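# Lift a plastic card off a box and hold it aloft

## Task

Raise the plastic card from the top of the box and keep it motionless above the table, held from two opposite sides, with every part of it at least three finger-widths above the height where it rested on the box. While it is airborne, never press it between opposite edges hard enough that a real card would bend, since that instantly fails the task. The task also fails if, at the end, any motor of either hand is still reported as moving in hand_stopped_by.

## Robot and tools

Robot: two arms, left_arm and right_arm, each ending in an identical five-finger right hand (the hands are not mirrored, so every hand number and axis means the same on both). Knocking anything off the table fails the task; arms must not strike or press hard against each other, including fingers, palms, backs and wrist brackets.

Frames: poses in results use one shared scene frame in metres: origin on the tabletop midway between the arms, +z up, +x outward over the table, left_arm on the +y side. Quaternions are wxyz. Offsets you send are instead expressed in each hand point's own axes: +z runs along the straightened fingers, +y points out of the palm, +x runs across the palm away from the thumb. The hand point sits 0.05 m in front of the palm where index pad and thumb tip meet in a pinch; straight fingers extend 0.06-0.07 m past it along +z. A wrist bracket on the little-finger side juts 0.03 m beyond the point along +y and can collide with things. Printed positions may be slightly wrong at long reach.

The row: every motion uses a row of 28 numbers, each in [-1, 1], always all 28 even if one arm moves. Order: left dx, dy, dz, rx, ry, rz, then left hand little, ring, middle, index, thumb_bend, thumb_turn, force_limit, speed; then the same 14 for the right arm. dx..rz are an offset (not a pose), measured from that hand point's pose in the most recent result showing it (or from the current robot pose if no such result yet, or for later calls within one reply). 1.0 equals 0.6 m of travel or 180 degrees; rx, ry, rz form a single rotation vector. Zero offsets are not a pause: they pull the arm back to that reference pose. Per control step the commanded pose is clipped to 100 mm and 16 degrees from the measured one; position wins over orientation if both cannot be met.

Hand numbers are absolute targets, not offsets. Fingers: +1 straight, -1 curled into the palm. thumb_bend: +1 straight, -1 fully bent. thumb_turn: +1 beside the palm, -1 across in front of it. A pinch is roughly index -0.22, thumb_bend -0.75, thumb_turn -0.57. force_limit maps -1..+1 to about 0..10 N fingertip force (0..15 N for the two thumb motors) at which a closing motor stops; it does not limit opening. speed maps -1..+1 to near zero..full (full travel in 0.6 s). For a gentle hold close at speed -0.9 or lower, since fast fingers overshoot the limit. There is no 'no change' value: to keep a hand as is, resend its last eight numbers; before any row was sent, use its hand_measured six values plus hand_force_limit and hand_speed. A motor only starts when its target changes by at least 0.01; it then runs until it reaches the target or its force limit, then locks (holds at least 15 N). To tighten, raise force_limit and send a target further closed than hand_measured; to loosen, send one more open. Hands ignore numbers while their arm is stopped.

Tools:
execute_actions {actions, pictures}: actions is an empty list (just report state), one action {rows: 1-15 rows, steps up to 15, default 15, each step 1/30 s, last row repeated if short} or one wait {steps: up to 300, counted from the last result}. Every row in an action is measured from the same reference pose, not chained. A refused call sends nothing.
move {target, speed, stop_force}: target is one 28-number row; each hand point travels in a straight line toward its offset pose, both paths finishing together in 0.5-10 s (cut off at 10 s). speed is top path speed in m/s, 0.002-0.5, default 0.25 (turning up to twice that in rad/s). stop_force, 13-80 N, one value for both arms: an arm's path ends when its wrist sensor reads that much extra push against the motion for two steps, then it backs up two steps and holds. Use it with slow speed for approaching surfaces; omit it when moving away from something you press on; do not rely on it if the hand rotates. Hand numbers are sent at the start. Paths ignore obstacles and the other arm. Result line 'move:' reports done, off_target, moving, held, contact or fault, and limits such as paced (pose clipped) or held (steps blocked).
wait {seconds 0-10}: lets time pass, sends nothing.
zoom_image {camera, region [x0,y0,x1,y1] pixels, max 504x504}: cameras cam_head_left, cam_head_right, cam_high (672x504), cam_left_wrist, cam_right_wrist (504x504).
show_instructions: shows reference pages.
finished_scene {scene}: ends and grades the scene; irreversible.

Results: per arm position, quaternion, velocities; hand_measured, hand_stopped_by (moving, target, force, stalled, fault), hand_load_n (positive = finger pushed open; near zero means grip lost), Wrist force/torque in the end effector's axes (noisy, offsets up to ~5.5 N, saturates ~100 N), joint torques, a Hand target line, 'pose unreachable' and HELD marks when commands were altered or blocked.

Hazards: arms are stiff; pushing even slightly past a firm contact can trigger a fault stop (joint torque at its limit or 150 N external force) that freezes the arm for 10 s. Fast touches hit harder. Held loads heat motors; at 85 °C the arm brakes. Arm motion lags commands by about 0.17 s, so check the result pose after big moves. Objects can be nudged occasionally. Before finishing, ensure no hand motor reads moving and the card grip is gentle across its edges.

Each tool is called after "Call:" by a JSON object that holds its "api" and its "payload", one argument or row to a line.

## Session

Call:
{"api": "execute_actions", "payload": {
  "actions": []
}}

Scene clock: 0.00 s of 6000.00 s.
left_arm: end_effector_position=(-0.2563, +0.9211, +0.6782) hand_measured=(+1.000, +1.000, +1.000, +1.000, +1.000, +1.000) hand_load_n=(+0.0, +0.0, +0.0, +0.0, +0.0, +0.0) hand_stopped_by=(target, target, target, target, target, target) hand_force_limit=0.00 hand_speed=-0.80 end_effector_quat_wxyz=(+0.022, -0.731, +0.676, +0.093) end_effector_velocity=(-0.001, -0.000, -0.000) end_effector_angular_velocity=(+0.001, -0.000, +0.002) | right_arm: end_effector_position=(-0.0806, -1.1533, +0.6885) hand_measured=(+1.000, +1.000, +1.000, +1.000, +1.000, +1.000) hand_load_n=(+0.0, +0.0, +0.0, +0.0, +0.0, +0.0) hand_stopped_by=(target, target, target, target, target, target) hand_force_limit=0.00 hand_speed=-0.80 end_effector_quat_wxyz=(+0.020, +0.745, +0.646, -0.162) end_effector_velocity=(-0.000, -0.000, -0.000) end_effector_angular_velocity=(-0.000, +0.000, -0.000)
Joint positions: left_arm=[ 1.238 -1.717  1.434  1.712  1.441 -1.789] | right_arm=[-2.009 -1.701  1.355  1.596  1.639 -1.962]
Joint velocities: left_arm=[ 0.002  0.    -0.    -0.001  0.     0.   ] | right_arm=[-0.  0.  0. -0. -0.  0.]
Joint torques (N m, as the arm reports them, + toward a larger angle): no reading
Wrist force (N, on the end effector, along its own x y z axes, offset not removed): no reading
Wrist torque (N m, same axes, about the end effector's origin, offset not removed): no reading
Hand target (left_arm): -0.256, +0.921, +0.678; -0.022, +0.731, -0.676, -0.093
Hand target (right_arm): -0.081, -1.153, +0.688; +0.020, +0.745, +0.646, -0.162
camera_calibration (this result's frames):
cam_left_wrist: T_world_to_cam=[[-0.994089, 0.0470137, 0.0978611, -0.361273], [0.101334, 0.725315, 0.680918, -1.10785], [-0.0389676, 0.68681, -0.725792, -0.0241678], [0, 0, 0, 1]] pos_world=[-0.247816, 0.837121, 0.772167]
cam_right_wrist: T_world_to_cam=[[0.964667, -0.229146, -0.130038, -0.100752], [-0.0426092, -0.622741, 0.781267, -1.26838], [-0.260004, -0.748121, -0.610502, -0.336116], [0, 0, 0, 1]] pos_world=[-0.0442439, -1.06442, 0.772643]

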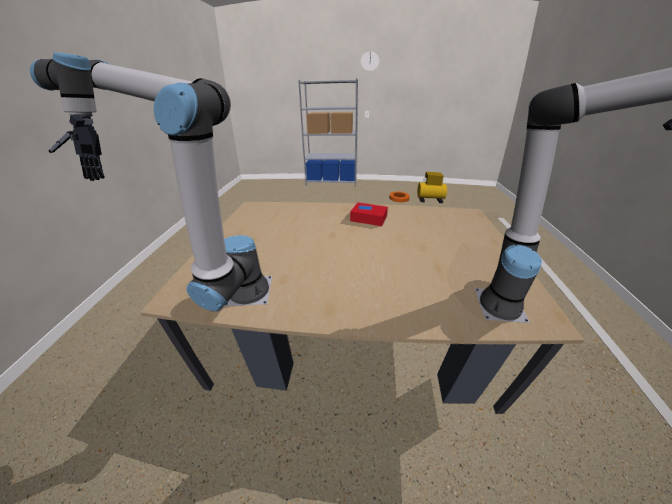

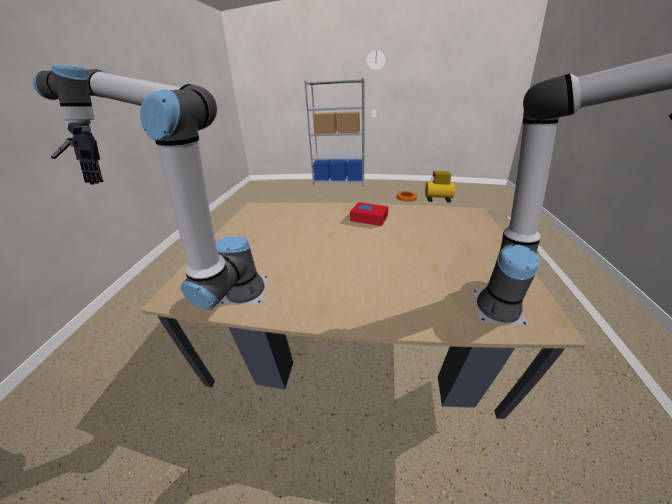

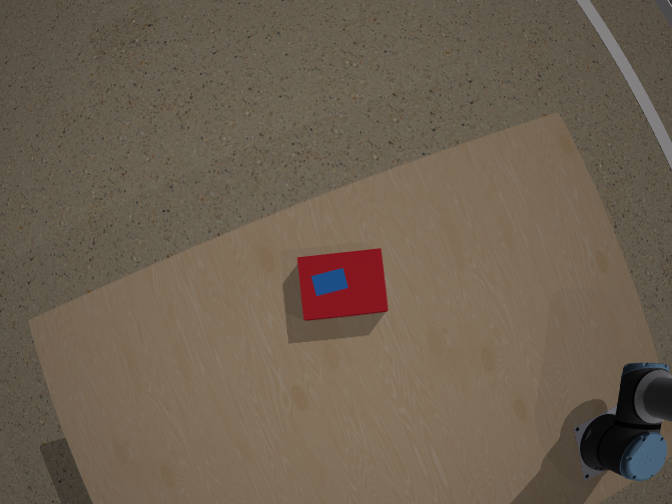

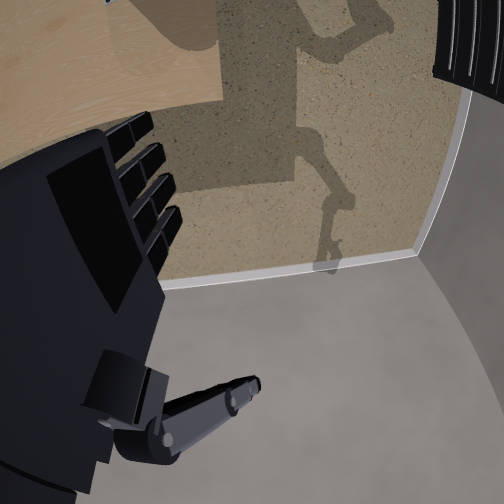

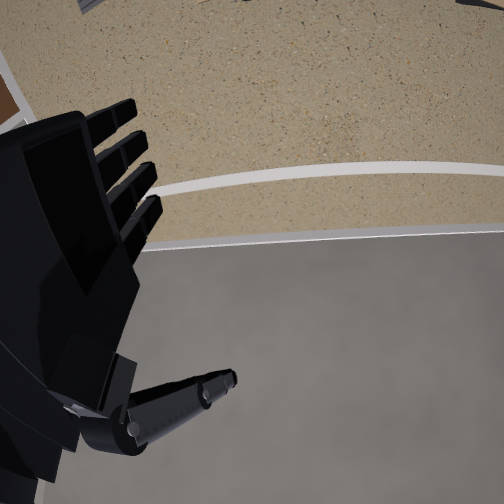

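Call:
{"api": "move", "payload": {
  "target": [0.478,-0.987,0.335,0.289,0.13,0.205,1,1,1,0.9,1,1,-0.3,-0.9, 0.655,0.913,0.115,-0.109,0.03,-0.448,-1,-1,-1,0.3,-0.75,-0.57,0,0],
  "speed": 0.4
}}

Call:
{"api": "zoom_image", "payload": {
  "camera": "cam_high",
  "region": [290, 240, 410, 330]
}}

Call:
{"api": "zoom_image", "payload": {
  "camera": "cam_head_left",
  "region": [330, 190, 400, 235]
}}

Scene clock: 22.87 s of 6000.00 s.
left_arm: end_effector_position=(+0.3303, +0.7216, +0.3784) hand_measured=(+1.000, +1.000, +1.000, +0.900, +1.000, +1.000) hand_load_n=(+0.0, +0.0, +0.0, +0.0, +0.0, +0.0) hand_stopped_by=(target, target, target, target, target, target) hand_force_limit=-0.30 hand_speed=-0.90 end_effector_quat_wxyz=(+0.174, -0.410, +0.826, -0.347) end_effector_velocity=(+0.002, -0.000, -0.001) end_effector_angular_velocity=(+0.000, -0.003, -0.001) | right_arm: end_effector_position=(+0.4787, -0.8835, +0.4203) hand_measured=(-1.000, -1.000, -1.000, +0.300, -0.750, -0.570) hand_load_n=(+0.0, +0.0, +0.0, +0.0, +0.0, +0.0) hand_stopped_by=(target, target, target, target, target, target) hand_force_limit=0.00 hand_speed=0.00 end_effector_quat_wxyz=(-0.000, +0.146, +0.989, +0.000) end_effector_velocity=(+0.001, +0.000, -0.001) end_effector_angular_velocity=(+0.001, +0.001, +0.003)
Joint positions: left_arm=[ 0.233 -1.76   1.973  0.896  2.246 -2.239] | right_arm=[-0.735 -1.429  1.604  1.396  1.57  -2.097]
Joint velocities: left_arm=[-0.002  0.001  0.    -0.006  0.001 -0.002] | right_arm=[ 0.002  0.003 -0.002  0.     0.    -0.001]
Joint torques (N m, as the arm reports them, + toward a larger angle): left_arm=[-10.26  -8.07 -22.32  -0.22   2.84  -1.44] | right_arm=[ 16.04 -44.04 -43.83   1.99  -3.73  -2.47]
Wrist force (N, on the end effector, along its own x y z axes, offset not removed): left_arm=[-2.8 -3.6 1.7] | right_arm=[3.7 1.3 1.2]
Wrist torque (N m, same axes, about the end effector's origin, offset not removed): left_arm=[-0.55 0.25 -0.04] | right_arm=[0.21 -0.65 0.45]
Hand target (left_arm): +0.331, +0.722, +0.378; +0.174, -0.410, +0.826, -0.347
Hand target (right_arm): +0.479, -0.883, +0.420; -0.000, +0.146, +0.989, +0.000
Off the commanded pose (left_arm): 0.002 m, 0 deg.
Off the commanded pose (right_arm): 0.001 m, 0 deg.
After step 90, 17.30 s passed at rest.
move: done
camera_calibration (this result's frames):
cam_left_wrist: T_world_to_cam=[[-0.461185, 0.517275, -0.720927, 0.0549889], [0.227207, 0.854248, 0.467587, -0.872312], [0.857721, 0.0518444, -0.511494, -0.000957401], [0, 0, 0, 1]] pos_world=[0.224377, 0.716776, 0.447035]
cam_right_wrist: T_world_to_cam=[[0.360676, 0.932198, 0.030317, 0.63434], [0.752004, -0.309878, 0.581778, -0.887147], [0.551727, -0.187035, -0.812783, 0.0396284], [0, 0, 0, 1]] pos_world=[0.416483, -0.858826, 0.5291]

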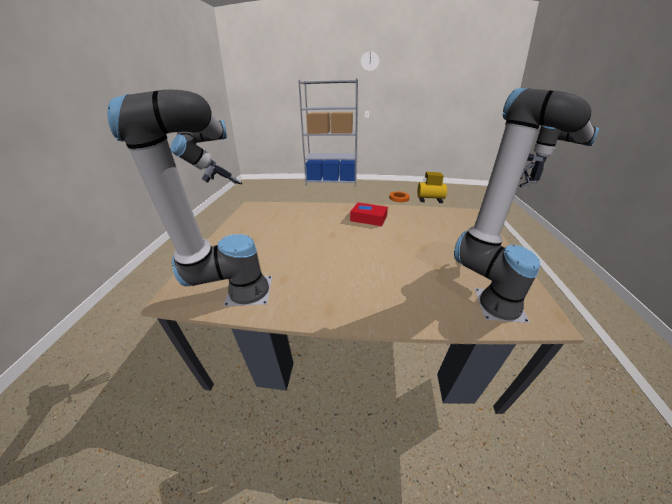

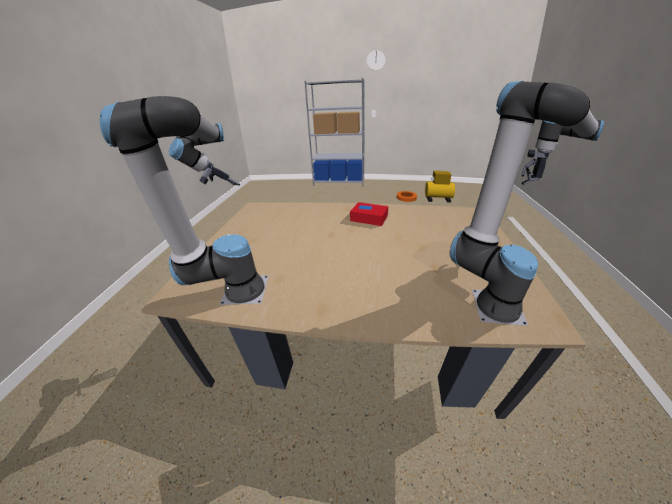

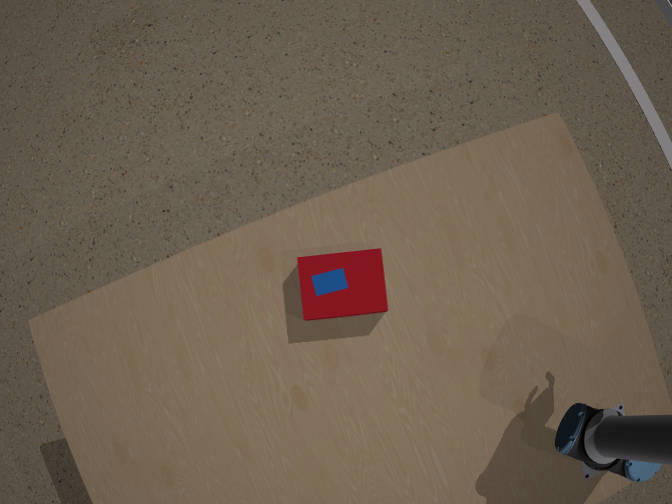

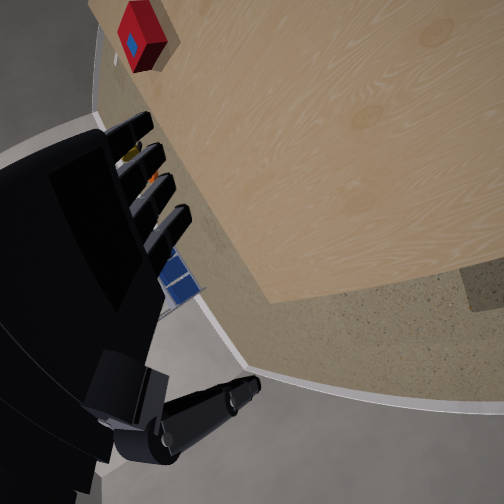

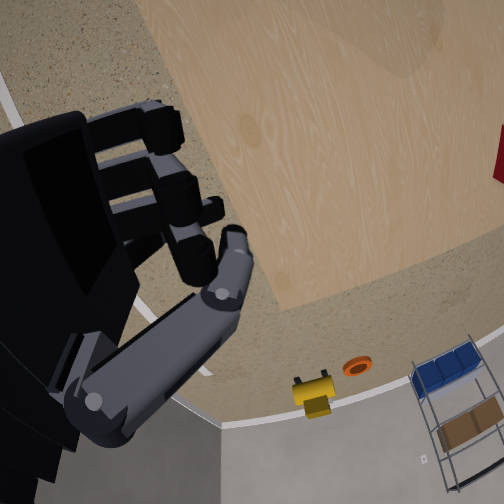

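Region (290, 240, 410, 330) of cam_high's 672x504 image, scaled by 4.200, with more detail than that image has; it fills the top 378 rows of this view, and the rest is white.

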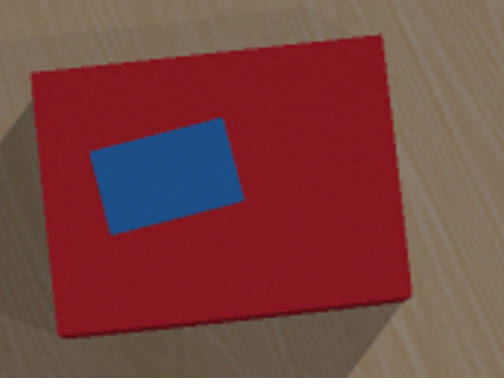

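Region (330, 190, 400, 235) of cam_head_left's 672x504 image, scaled by 7.200, with more detail than that image has; it fills the top 324 rows of this view, and the rest is white.

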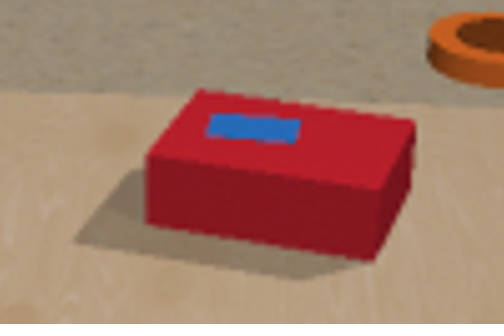

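Call:
{"api": "move", "payload": {
  "target": [0.59,-0.545,1,0,0,0,1,1,1,0.9,1,1,-0.3,-0.9, -0.056,0.857,0.558,0,0,0,-1,-1,-1,0.3,-0.75,-0.57,0,0],
  "speed": 0.4
}}

Call:
{"api": "move", "payload": {
  "target": [0,0,0.19,0,0,0,1,1,1,0.9,1,1,-0.3,-0.9, 0,0,0,0,0,0,-1,-1,-1,0.3,-0.75,-0.57,0,0],
  "speed": 0.15
}}

Call:
{"api": "zoom_image", "payload": {
  "camera": "cam_high",
  "region": [290, 240, 410, 330]
}}

Scene clock: 34.23 s of 6000.00 s.
left_arm: end_effector_position=(+0.6406, +0.0414, +0.1931) hand_measured=(+1.000, +1.000, +1.000, +0.900, +1.000, +1.000) hand_load_n=(+0.0, +0.0, +0.0, +0.0, +0.0, +0.0) hand_stopped_by=(target, target, target, target, target, target) hand_force_limit=-0.30 hand_speed=-0.90 end_effector_quat_wxyz=(+0.173, -0.410, +0.825, -0.349) end_effector_velocity=(+0.002, -0.002, -0.001) end_effector_angular_velocity=(-0.000, -0.000, +0.000) | right_arm: end_effector_position=(+0.6589, -0.4013, +0.0857) hand_measured=(-1.000, -1.000, -1.000, +0.300, -0.750, -0.570) hand_load_n=(+0.0, +0.0, +0.0, +0.0, +0.0, +0.0) hand_stopped_by=(target, target, target, target, target, target) hand_force_limit=0.00 hand_speed=0.00 end_effector_quat_wxyz=(-0.000, +0.146, +0.989, +0.001) end_effector_velocity=(+0.001, +0.001, -0.001) end_effector_angular_velocity=(-0.001, -0.001, +0.001)
Joint positions: left_arm=[-1.06  -1.213  1.661  0.337  1.409 -3.302] | right_arm=[ 0.143 -0.983  1.615  0.939  1.569 -1.219]
Joint velocities: left_arm=[ 0.     0.004 -0.005  0.001 -0.    -0.   ] | right_arm=[ 0.002  0.002 -0.003 -0.     0.001  0.001]
Joint torques (N m, as the arm reports them, + toward a larger angle): left_arm=[-12.05 -57.72 -43.59   4.52  -2.79  -1.63] | right_arm=[ 14.58 -74.22 -38.46   2.47   3.74   1.85]
Wrist force (N, on the end effector, along its own x y z axes, offset not removed): left_arm=[-3.6 -0.7 2.7] | right_arm=[1.5 -1.4 3.6]
Wrist torque (N m, same axes, about the end effector's origin, offset not removed): left_arm=[-0.08 0.26 0.12] | right_arm=[-0.33 -0.40 0.37]
Hand target (left_arm): +0.641, +0.041, +0.193; +0.173, -0.410, +0.825, -0.349
Hand target (right_arm): +0.659, -0.401, +0.086; -0.000, +0.146, +0.989, +0.001
Off the commanded pose (left_arm): 0.002 m, 0 deg.
Off the commanded pose (right_arm): 0.001 m, 0 deg.
After step 90, 5.73 s passed at rest.
move: done
camera_calibration (this result's frames):
cam_left_wrist: T_world_to_cam=[[-0.461383, 0.513781, -0.723294, 0.417118], [0.22706, 0.856484, 0.463551, -0.2743], [0.857653, 0.0496429, -0.511826, -0.326337], [0, 0, 0, 1]] pos_world=[0.534617, 0.0368265, 0.261823]
cam_right_wrist: T_world_to_cam=[[0.360697, 0.932171, 0.0308879, 0.12994], [0.752397, -0.310387, 0.580998, -0.678954], [0.551177, -0.186325, -0.813319, -0.240872], [0, 0, 0, 1]] pos_world=[0.596737, -0.376745, 0.194552]

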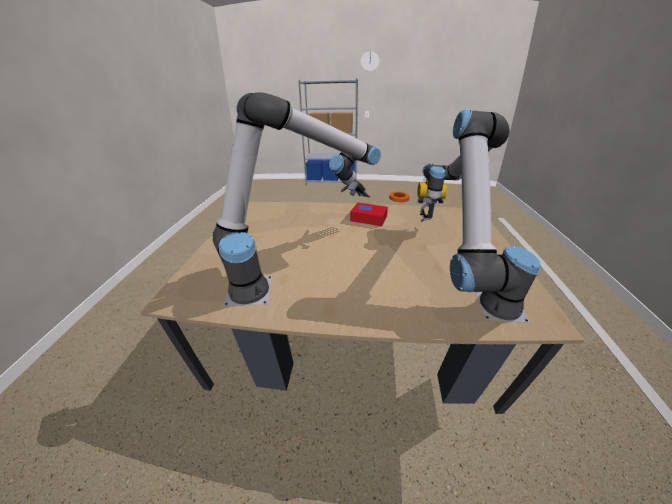

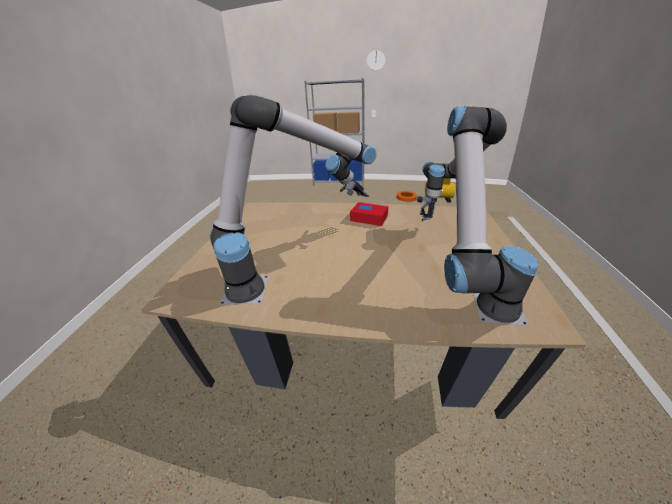

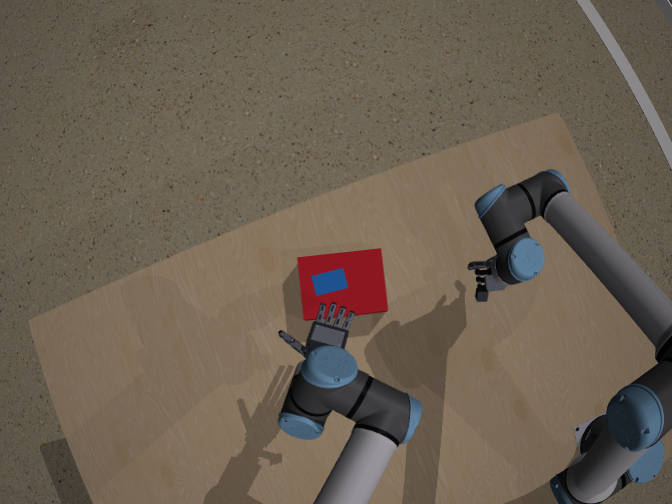

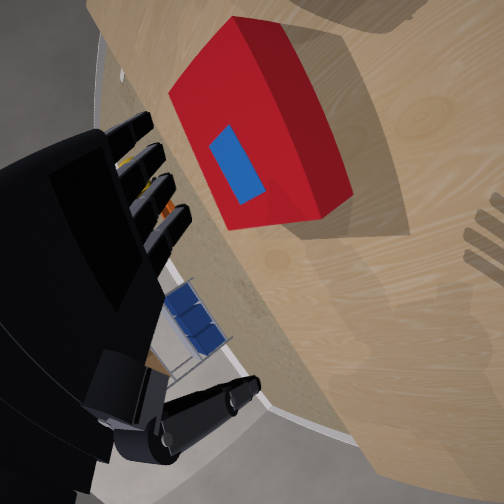

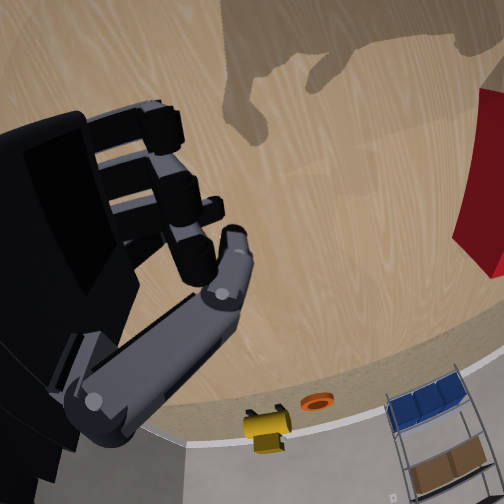

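Scene clock: 35.53 s of 6000.00 s.
left_arm: end_effector_position=(+0.7053, -0.0079, +0.1135) hand_measured=(+1.000, +1.000, +1.000, +0.900, +1.000, +1.000) hand_load_n=(+0.0, +0.0, +0.0, +0.0, +0.0, +0.0) hand_stopped_by=(target, target, target, target, target, target) hand_force_limit=-0.30 hand_speed=-0.90 end_effector_quat_wxyz=(+0.173, -0.410, +0.825, -0.349) end_effector_velocity=(+0.001, -0.001, -0.002) end_effector_angular_velocity=(+0.001, +0.001, -0.000) | right_arm: end_effector_position=(+0.6589, -0.4013, +0.0857) hand_measured=(-1.000, -1.000, -1.000, +0.300, -0.750, -0.570) hand_load_n=(+0.0, +0.0, +0.0, +0.0, +0.0, +0.0) hand_stopped_by=(target, target, target, target, target, target) hand_force_limit=0.00 hand_speed=0.00 end_effector_quat_wxyz=(-0.000, +0.146, +0.989, +0.001) end_effector_velocity=(+0.000, -0.000, -0.000) end_effector_angular_velocity=(+0.000, -0.000, -0.001)
Joint positions: left_arm=[-1.035 -1.032  1.541  0.273  1.427 -3.284] | right_arm=[ 0.143 -0.983  1.615  0.939  1.569 -1.219]
Joint velocities: left_arm=[ 0.     0.003 -0.003  0.001  0.     0.   ] | right_arm=[-0.     0.    -0.    -0.    -0.     0.001]
Joint torques (N m, as the arm reports them, + toward a larger angle): left_arm=[ 13.23 -69.12 -41.44  -1.73   1.83   2.7 ] | right_arm=[ -17.36 -102.77  -21.67    2.53    3.21   -2.37]
Wrist force (N, on the end effector, along its own x y z axes, offset not removed): left_arm=[0.5 -3.8 0.7] | right_arm=[-0.1 0.2 1.0]
Wrist torque (N m, same axes, about the end effector's origin, offset not removed): left_arm=[-0.43 -0.13 0.17] | right_arm=[0.12 -0.10 0.30]
Hand target (left_arm): +0.705, -0.008, +0.113; +0.173, -0.410, +0.825, -0.349
Hand target (right_arm): +0.659, -0.401, +0.086; -0.000, +0.146, +0.989, +0.001
Off the commanded pose (left_arm): 0.000 m, 0 deg.
Off the commanded pose (right_arm): 0.000 m, 0 deg.
move: done
camera_calibration (this result's frames):
cam_left_wrist: T_world_to_cam=[[-0.46133, 0.51382, -0.723301, 0.414723], [0.227023, 0.856459, 0.463615, -0.209949], [0.857692, 0.049674, -0.511759, -0.420216], [0, 0, 0, 1]] pos_world=[0.599404, -0.0124068, 0.182255]
cam_right_wrist: T_world_to_cam=[[0.360666, 0.932185, 0.0308561, 0.129951], [0.752447, -0.310354, 0.580951, -0.678922], [0.55113, -0.186312, -0.813353, -0.24086], [0, 0, 0, 1]] pos_world=[0.596729, -0.37672, 0.194506]

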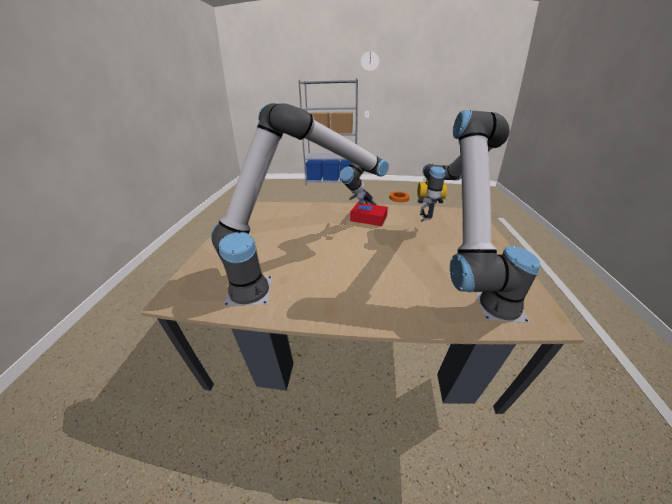

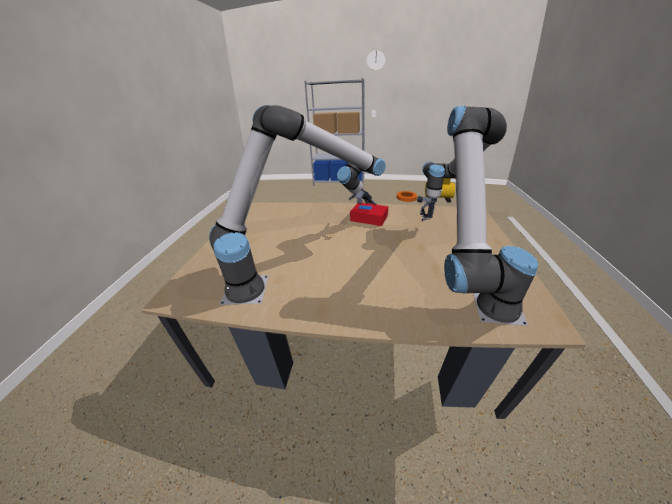

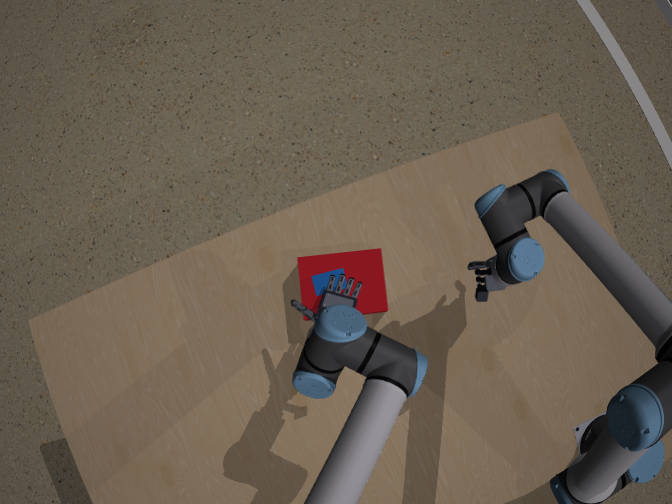

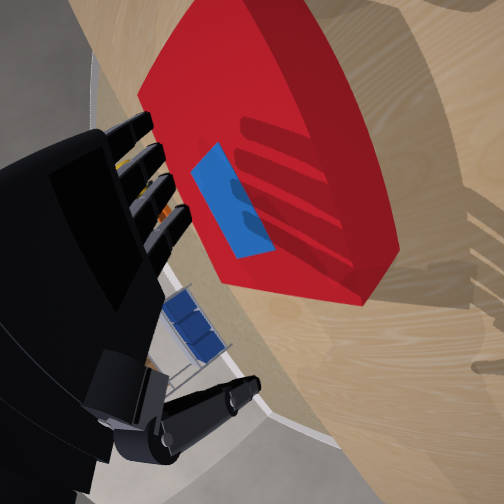

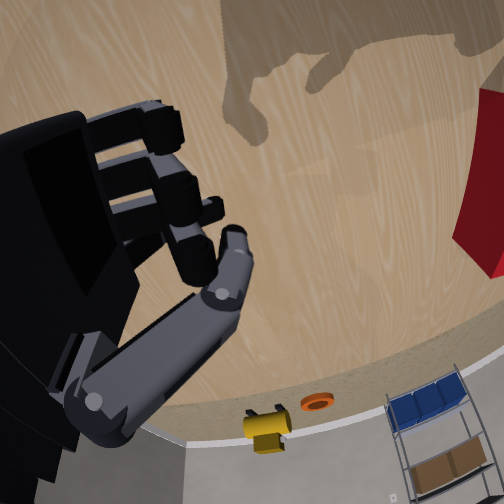

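Region (290, 240, 410, 330) of cam_high's 672x504 image, scaled by 4.200, with more detail than that image has; it fills the top 378 rows of this view, and the rest is white.

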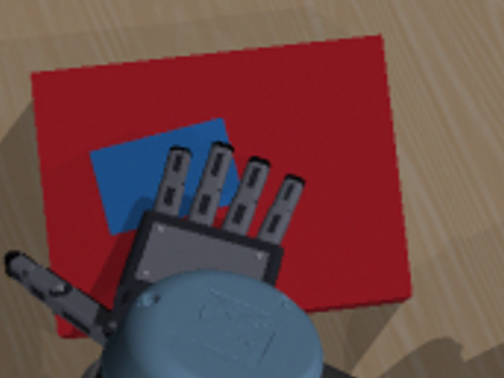

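Call:
{"api": "move", "payload": {
  "target": [0,0.028,0.0275,0,0,0,1,1,1,0.9,1,1,-0.3,-0.9, 0,0,0,0,0,0,-1,-1,-1,0.3,-0.75,-0.57,0,0],
  "speed": 0.04
}}

Call:
{"api": "move", "payload": {
  "target": [0,0,0,0,0,0,1,1,1,0.3,1,1,-0.3,-0.9, 0,0,0,0,0,0,-1,-1,-1,0.3,-0.75,-0.57,0,0]
}}

Call:
{"api": "zoom_image", "payload": {
  "camera": "cam_high",
  "region": [290, 240, 410, 330]
}}

Scene clock: 44.80 s of 6000.00 s.
left_arm: end_effector_position=(+0.7054, -0.0079, +0.0902) hand_measured=(+1.000, +1.000, +1.000, +0.900, +1.000, +1.000) hand_load_n=(+0.0, +0.0, +0.0, +0.0, +0.0, +0.0) hand_stopped_by=(target, target, target, target, target, target) hand_force_limit=-0.30 hand_speed=-0.90 end_effector_quat_wxyz=(+0.173, -0.410, +0.825, -0.349) end_effector_velocity=(+0.000, +0.001, -0.002) end_effector_angular_velocity=(+0.001, +0.001, +0.001) | right_arm: end_effector_position=(+0.6589, -0.4013, +0.0857) hand_measured=(-1.000, -1.000, -1.000, +0.300, -0.750, -0.570) hand_load_n=(+0.0, +0.0, +0.0, +0.0, +0.0, +0.0) hand_stopped_by=(target, target, target, target, target, target) hand_force_limit=0.00 hand_speed=0.00 end_effector_quat_wxyz=(-0.000, +0.146, +0.989, +0.001) end_effector_velocity=(-0.001, -0.000, -0.001) end_effector_angular_velocity=(-0.000, +0.001, +0.000)
Joint positions: left_arm=[-1.035 -1.013  1.557  0.238  1.427 -3.284] | right_arm=[ 0.143 -0.983  1.615  0.939  1.569 -1.219]
Joint velocities: left_arm=[ 0.001  0.002  0.001 -0.001  0.     0.   ] | right_arm=[ 0.     0.     0.001  0.     0.    -0.   ]
Joint torques (N m, as the arm reports them, + toward a larger angle): left_arm=[ -9.81 -68.45 -18.93  -1.79  -1.2   -1.06] | right_arm=[ -3.   -85.36 -22.54   2.45   2.2   -2.09]
Wrist force (N, on the end effector, along its own x y z axes, offset not removed): left_arm=[-0.1 -0.9 0.8] | right_arm=[2.4 1.4 2.3]
Wrist torque (N m, same axes, about the end effector's origin, offset not removed): left_arm=[0.01 0.00 0.19] | right_arm=[0.19 -0.45 0.54]
Hand target (left_arm): +0.705, -0.008, +0.090; +0.173, -0.410, +0.825, -0.349
Hand target (right_arm): +0.659, -0.401, +0.086; -0.000, +0.146, +0.989, +0.001
Off the commanded pose (left_arm): 0.000 m, 0 deg.
Off the commanded pose (right_arm): 0.000 m, 0 deg.
After step 90, 5.30 s passed at rest.
move: done
camera_calibration (this result's frames):
cam_left_wrist: T_world_to_cam=[[-0.461311, 0.513852, -0.723289, 0.397875], [0.227075, 0.856442, 0.463621, -0.19912], [0.857688, 0.0496329, -0.511769, -0.432188], [0, 0, 0, 1]] pos_world=[0.599442, -0.0124632, 0.158915]
cam_right_wrist: T_world_to_cam=[[0.360697, 0.932171, 0.0308838, 0.129941], [0.752397, -0.310384, 0.581, -0.678954], [0.551177, -0.186328, -0.813318, -0.240874], [0, 0, 0, 1]] pos_world=[0.596737, -0.376746, 0.194552]

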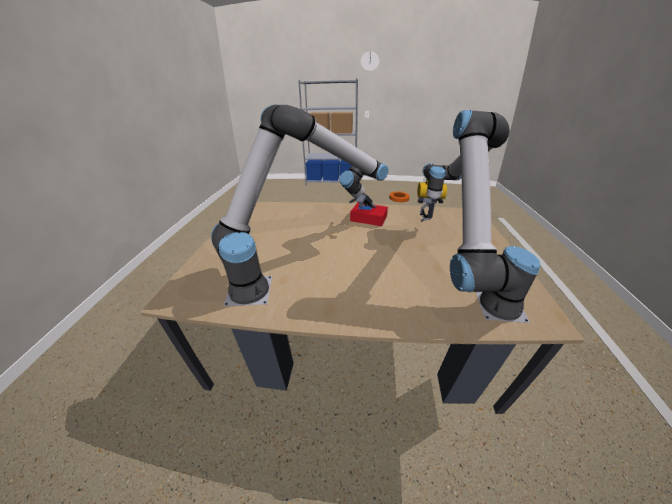

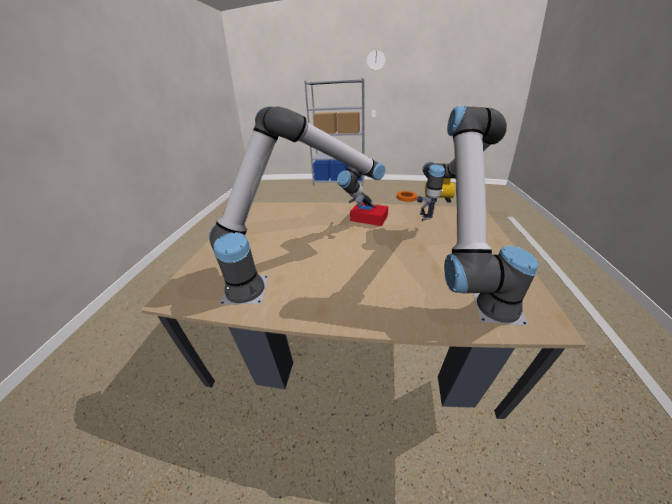

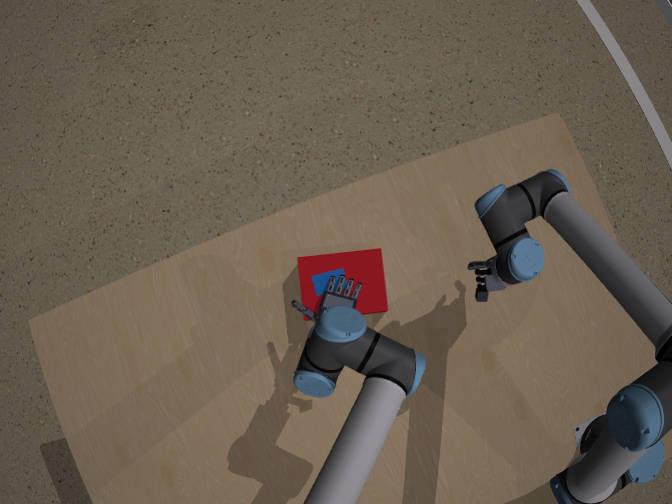

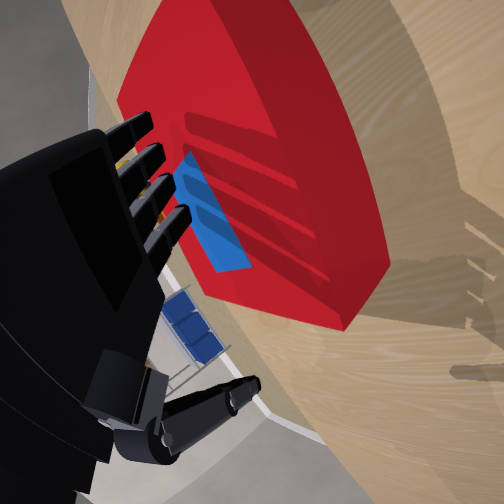

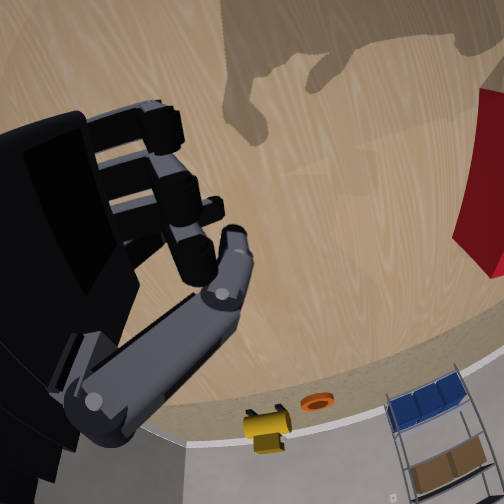

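Scene clock: 45.73 s of 6000.00 s.
left_arm: end_effector_position=(+0.7054, -0.0079, +0.0901) hand_measured=(+1.000, +1.000, +1.000, +0.786, +1.000, +1.000) hand_load_n=(+0.0, +0.0, +0.0, +4.0, +0.0, +0.0) hand_stopped_by=(target, target, target, force, target, target) hand_force_limit=-0.30 hand_speed=-0.90 end_effector_quat_wxyz=(+0.173, -0.410, +0.825, -0.349) end_effector_velocity=(-0.001, +0.000, -0.000) end_effector_angular_velocity=(+0.001, +0.001, -0.000) | right_arm: end_effector_position=(+0.6589, -0.4013, +0.0857) hand_measured=(-1.000, -1.000, -1.000, +0.300, -0.750, -0.570) hand_load_n=(+0.0, +0.0, +0.0, +0.0, +0.0, +0.0) hand_stopped_by=(target, target, target, target, target, target) hand_force_limit=0.00 hand_speed=0.00 end_effector_quat_wxyz=(-0.000, +0.146, +0.989, +0.001) end_effector_velocity=(-0.000, -0.000, +0.000) end_effector_angular_velocity=(-0.000, +0.000, -0.001)
Joint positions: left_arm=[-1.035 -1.013  1.557  0.238  1.427 -3.284] | right_arm=[ 0.143 -0.983  1.615  0.939  1.569 -1.219]
Joint velocities: left_arm=[-0.    -0.     0.     0.001 -0.     0.   ] | right_arm=[-0.    -0.     0.     0.     0.     0.001]
Joint torques (N m, as the arm reports them, + toward a larger angle): left_arm=[ -8.1  -87.52 -27.09   3.2   -1.37  -0.87] | right_arm=[ -5.82 -89.06 -22.18   2.68   2.19  -2.18]
Wrist force (N, on the end effector, along its own x y z axes, offset not removed): left_arm=[-3.6 -5.3 0.7] | right_arm=[2.5 0.0 1.7]
Wrist torque (N m, same axes, about the end effector's origin, offset not removed): left_arm=[0.19 0.43 -0.07] | right_arm=[-0.07 -0.42 0.33]
Hand target (left_arm): +0.705, -0.008, +0.090; +0.173, -0.410, +0.825, -0.349
Hand target (right_arm): +0.659, -0.401, +0.086; -0.000, +0.146, +0.989, +0.001
Off the commanded pose (left_arm): 0.000 m, 0 deg.
Off the commanded pose (right_arm): 0.000 m, 0 deg.
move: done
camera_calibration (this result's frames):
cam_left_wrist: T_world_to_cam=[[-0.461308, 0.513854, -0.723291, 0.397832], [0.227079, 0.856441, 0.46362, -0.199092], [0.857689, 0.0496273, -0.511768, -0.432215], [0, 0, 0, 1]] pos_world=[0.599439, -0.0124669, 0.158857]
cam_right_wrist: T_world_to_cam=[[0.360697, 0.932171, 0.0308837, 0.129941], [0.752397, -0.310384, 0.581, -0.678954], [0.551177, -0.186328, -0.813318, -0.240874], [0, 0, 0, 1]] pos_world=[0.596737, -0.376746, 0.194552]

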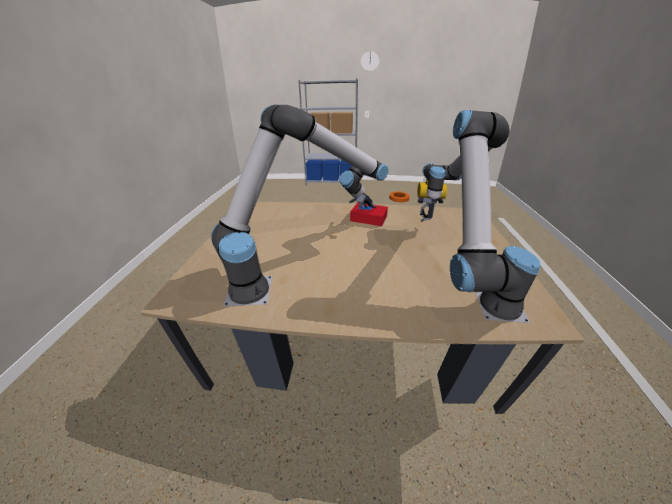

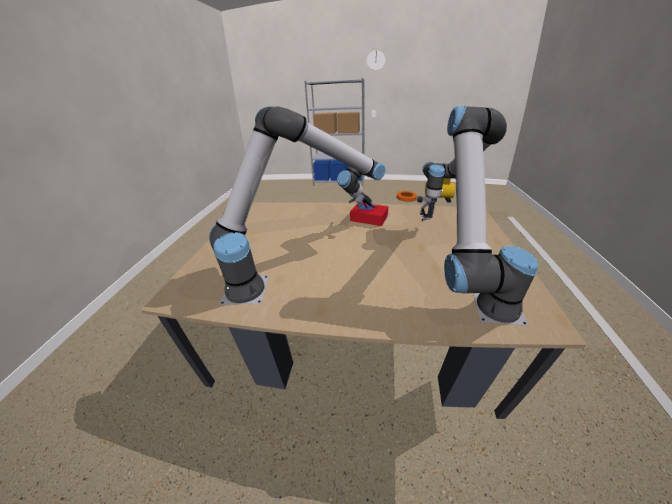

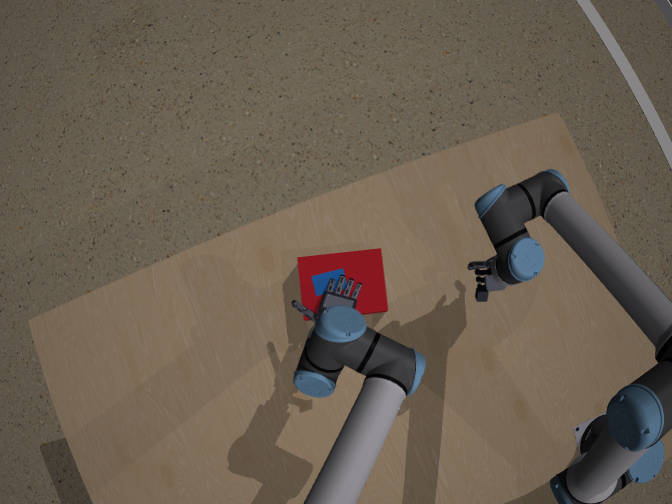

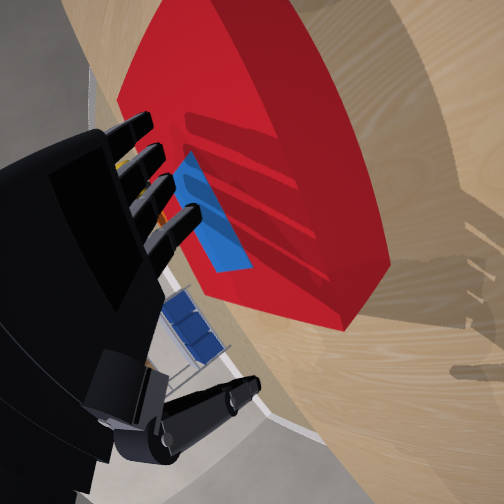

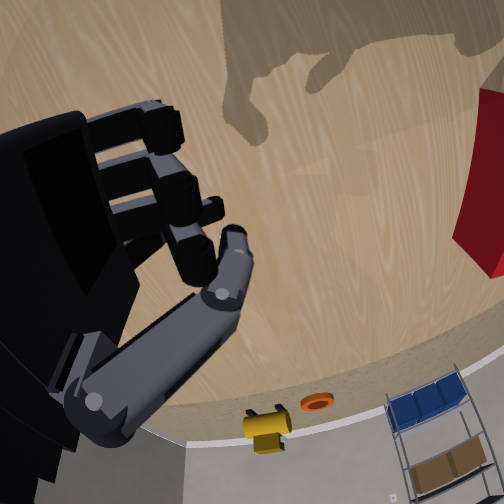

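Region (290, 240, 410, 330) of cam_high's 672x504 image, scaled by 4.200, with more detail than that image has; it fills the top 378 rows of this view, and the rest is white.

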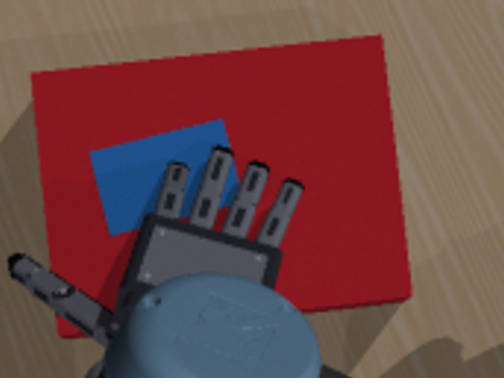

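Call:
{"api": "move", "payload": {
  "target": [0.125,-0.0326,0.0339,0,0,0,1,1,1,0.3,1,1,-0.3,-0.9, 0,0,0,0,0,0,-1,-1,-1,0.3,-0.75,-0.57,0,0],
  "speed": 0.05
}}

Call:
{"api": "zoom_image", "payload": {
  "camera": "cam_high",
  "region": [310, 240, 430, 330]
}}

Scene clock: 53.10 s of 6000.00 s.
left_arm: end_effector_position=(+0.6826, -0.0846, +0.0900) hand_measured=(+1.000, +1.000, +1.000, +0.786, +1.000, +1.000) hand_load_n=(+0.0, +0.0, +0.0, +5.0, +0.0, +0.0) hand_stopped_by=(target, target, target, force, target, target) hand_force_limit=-0.30 hand_speed=-0.90 end_effector_quat_wxyz=(+0.173, -0.410, +0.825, -0.349) end_effector_velocity=(-0.000, -0.001, +0.000) end_effector_angular_velocity=(+0.001, +0.001, +0.001) | right_arm: end_effector_position=(+0.6589, -0.4013, +0.0857) hand_measured=(-1.000, -1.000, -1.000, +0.300, -0.750, -0.570) hand_load_n=(+0.0, +0.0, +0.0, +0.0, +0.0, +0.0) hand_stopped_by=(target, target, target, target, target, target) hand_force_limit=0.00 hand_speed=0.00 end_effector_quat_wxyz=(-0.000, +0.146, +0.989, +0.001) end_effector_velocity=(+0.001, +0.000, +0.000) end_effector_angular_velocity=(+0.000, -0.001, +0.001)
Joint positions: left_arm=[-1.123 -0.968  1.484  0.277  1.365 -3.348] | right_arm=[ 0.143 -0.983  1.615  0.939  1.569 -1.219]
Joint velocities: left_arm=[-0.001  0.001 -0.002  0.003 -0.001 -0.002] | right_arm=[ 0.    -0.    -0.001 -0.    -0.    -0.001]
Joint torques (N m, as the arm reports them, + toward a larger angle): left_arm=[-10.21 -62.42 -36.33   5.72  -2.15  -1.89] | right_arm=[ -5.07 -87.8  -22.68   2.6    2.25  -2.24]
Wrist force (N, on the end effector, along its own x y z axes, offset not removed): left_arm=[-3.3 -6.2 -8.8] | right_arm=[3.5 0.7 3.2]
Wrist torque (N m, same axes, about the end effector's origin, offset not removed): left_arm=[0.98 0.14 0.11] | right_arm=[-0.05 -0.63 0.54]
Hand target (left_arm): +0.682, -0.085, +0.090; +0.173, -0.410, +0.825, -0.349
Hand target (right_arm): +0.659, -0.401, +0.086; -0.000, +0.146, +0.989, +0.001
Off the commanded pose (left_arm): 0.000 m, 0 deg.
Off the commanded pose (right_arm): 0.000 m, 0 deg.
After step 90, 2.37 s passed at rest.
move: done
camera_calibration (this result's frames):
cam_left_wrist: T_world_to_cam=[[-0.461445, 0.513673, -0.723331, 0.426699], [0.22718, 0.856558, 0.463355, -0.128209], [0.857588, 0.0494868, -0.511951, -0.40882], [0, 0, 0, 1]] pos_world=[0.576624, -0.0891342, 0.158756]
cam_right_wrist: T_world_to_cam=[[0.360698, 0.932171, 0.0308838, 0.129941], [0.752397, -0.310384, 0.581, -0.678954], [0.551177, -0.186328, -0.813318, -0.240874], [0, 0, 0, 1]] pos_world=[0.596737, -0.376746, 0.194552]

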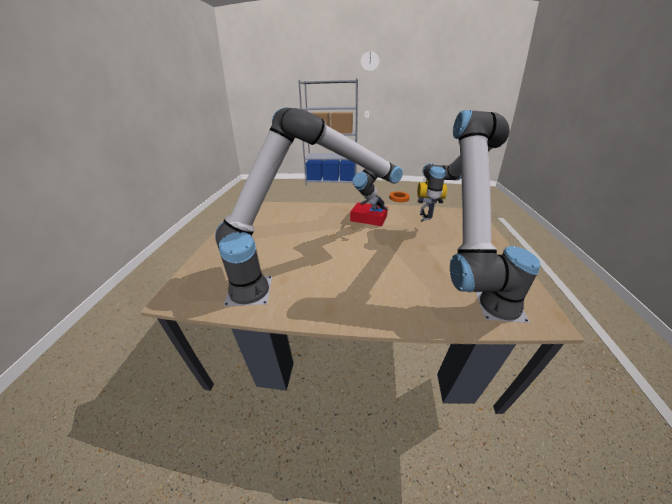

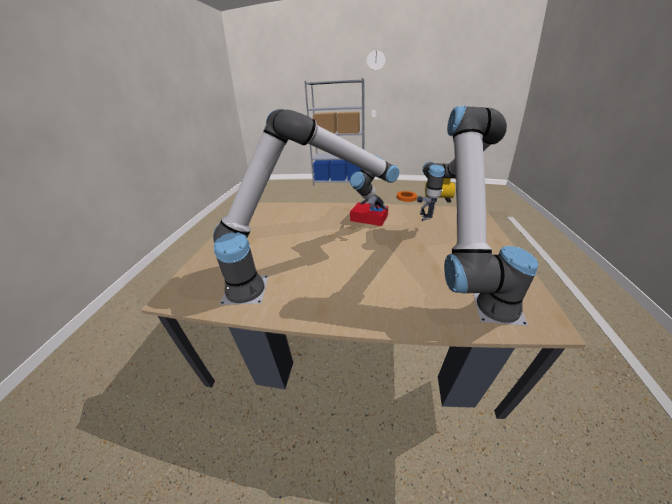

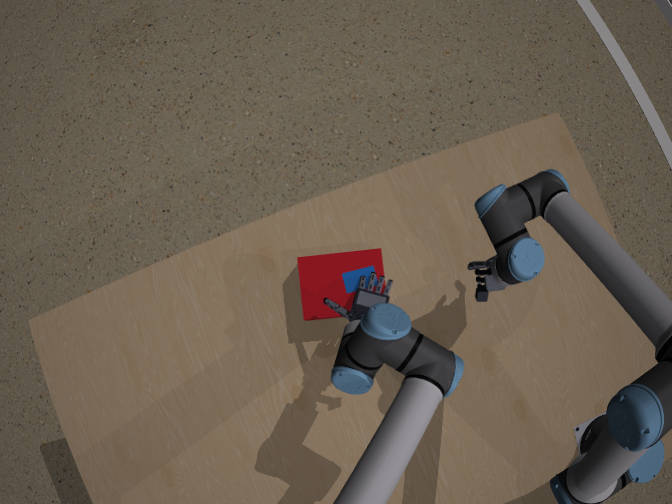

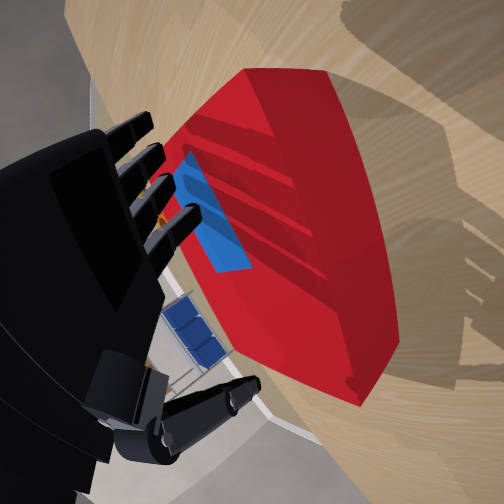

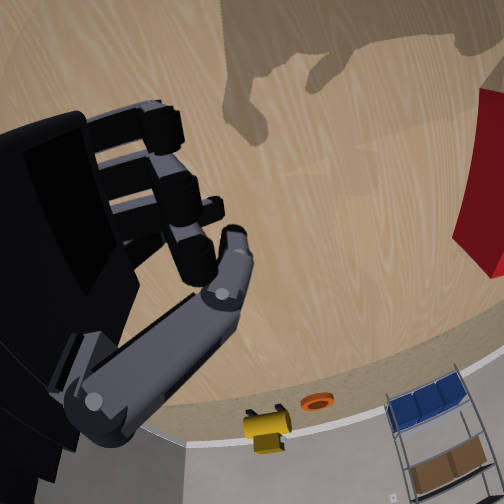

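Region (310, 240, 430, 330) of cam_high's 672x504 image, scaled by 4.200, with more detail than that image has; it fills the top 378 rows of this view, and the rest is white.

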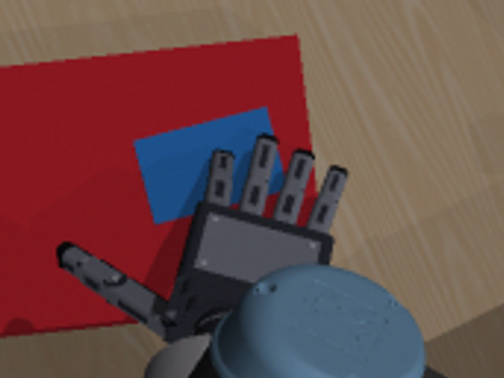

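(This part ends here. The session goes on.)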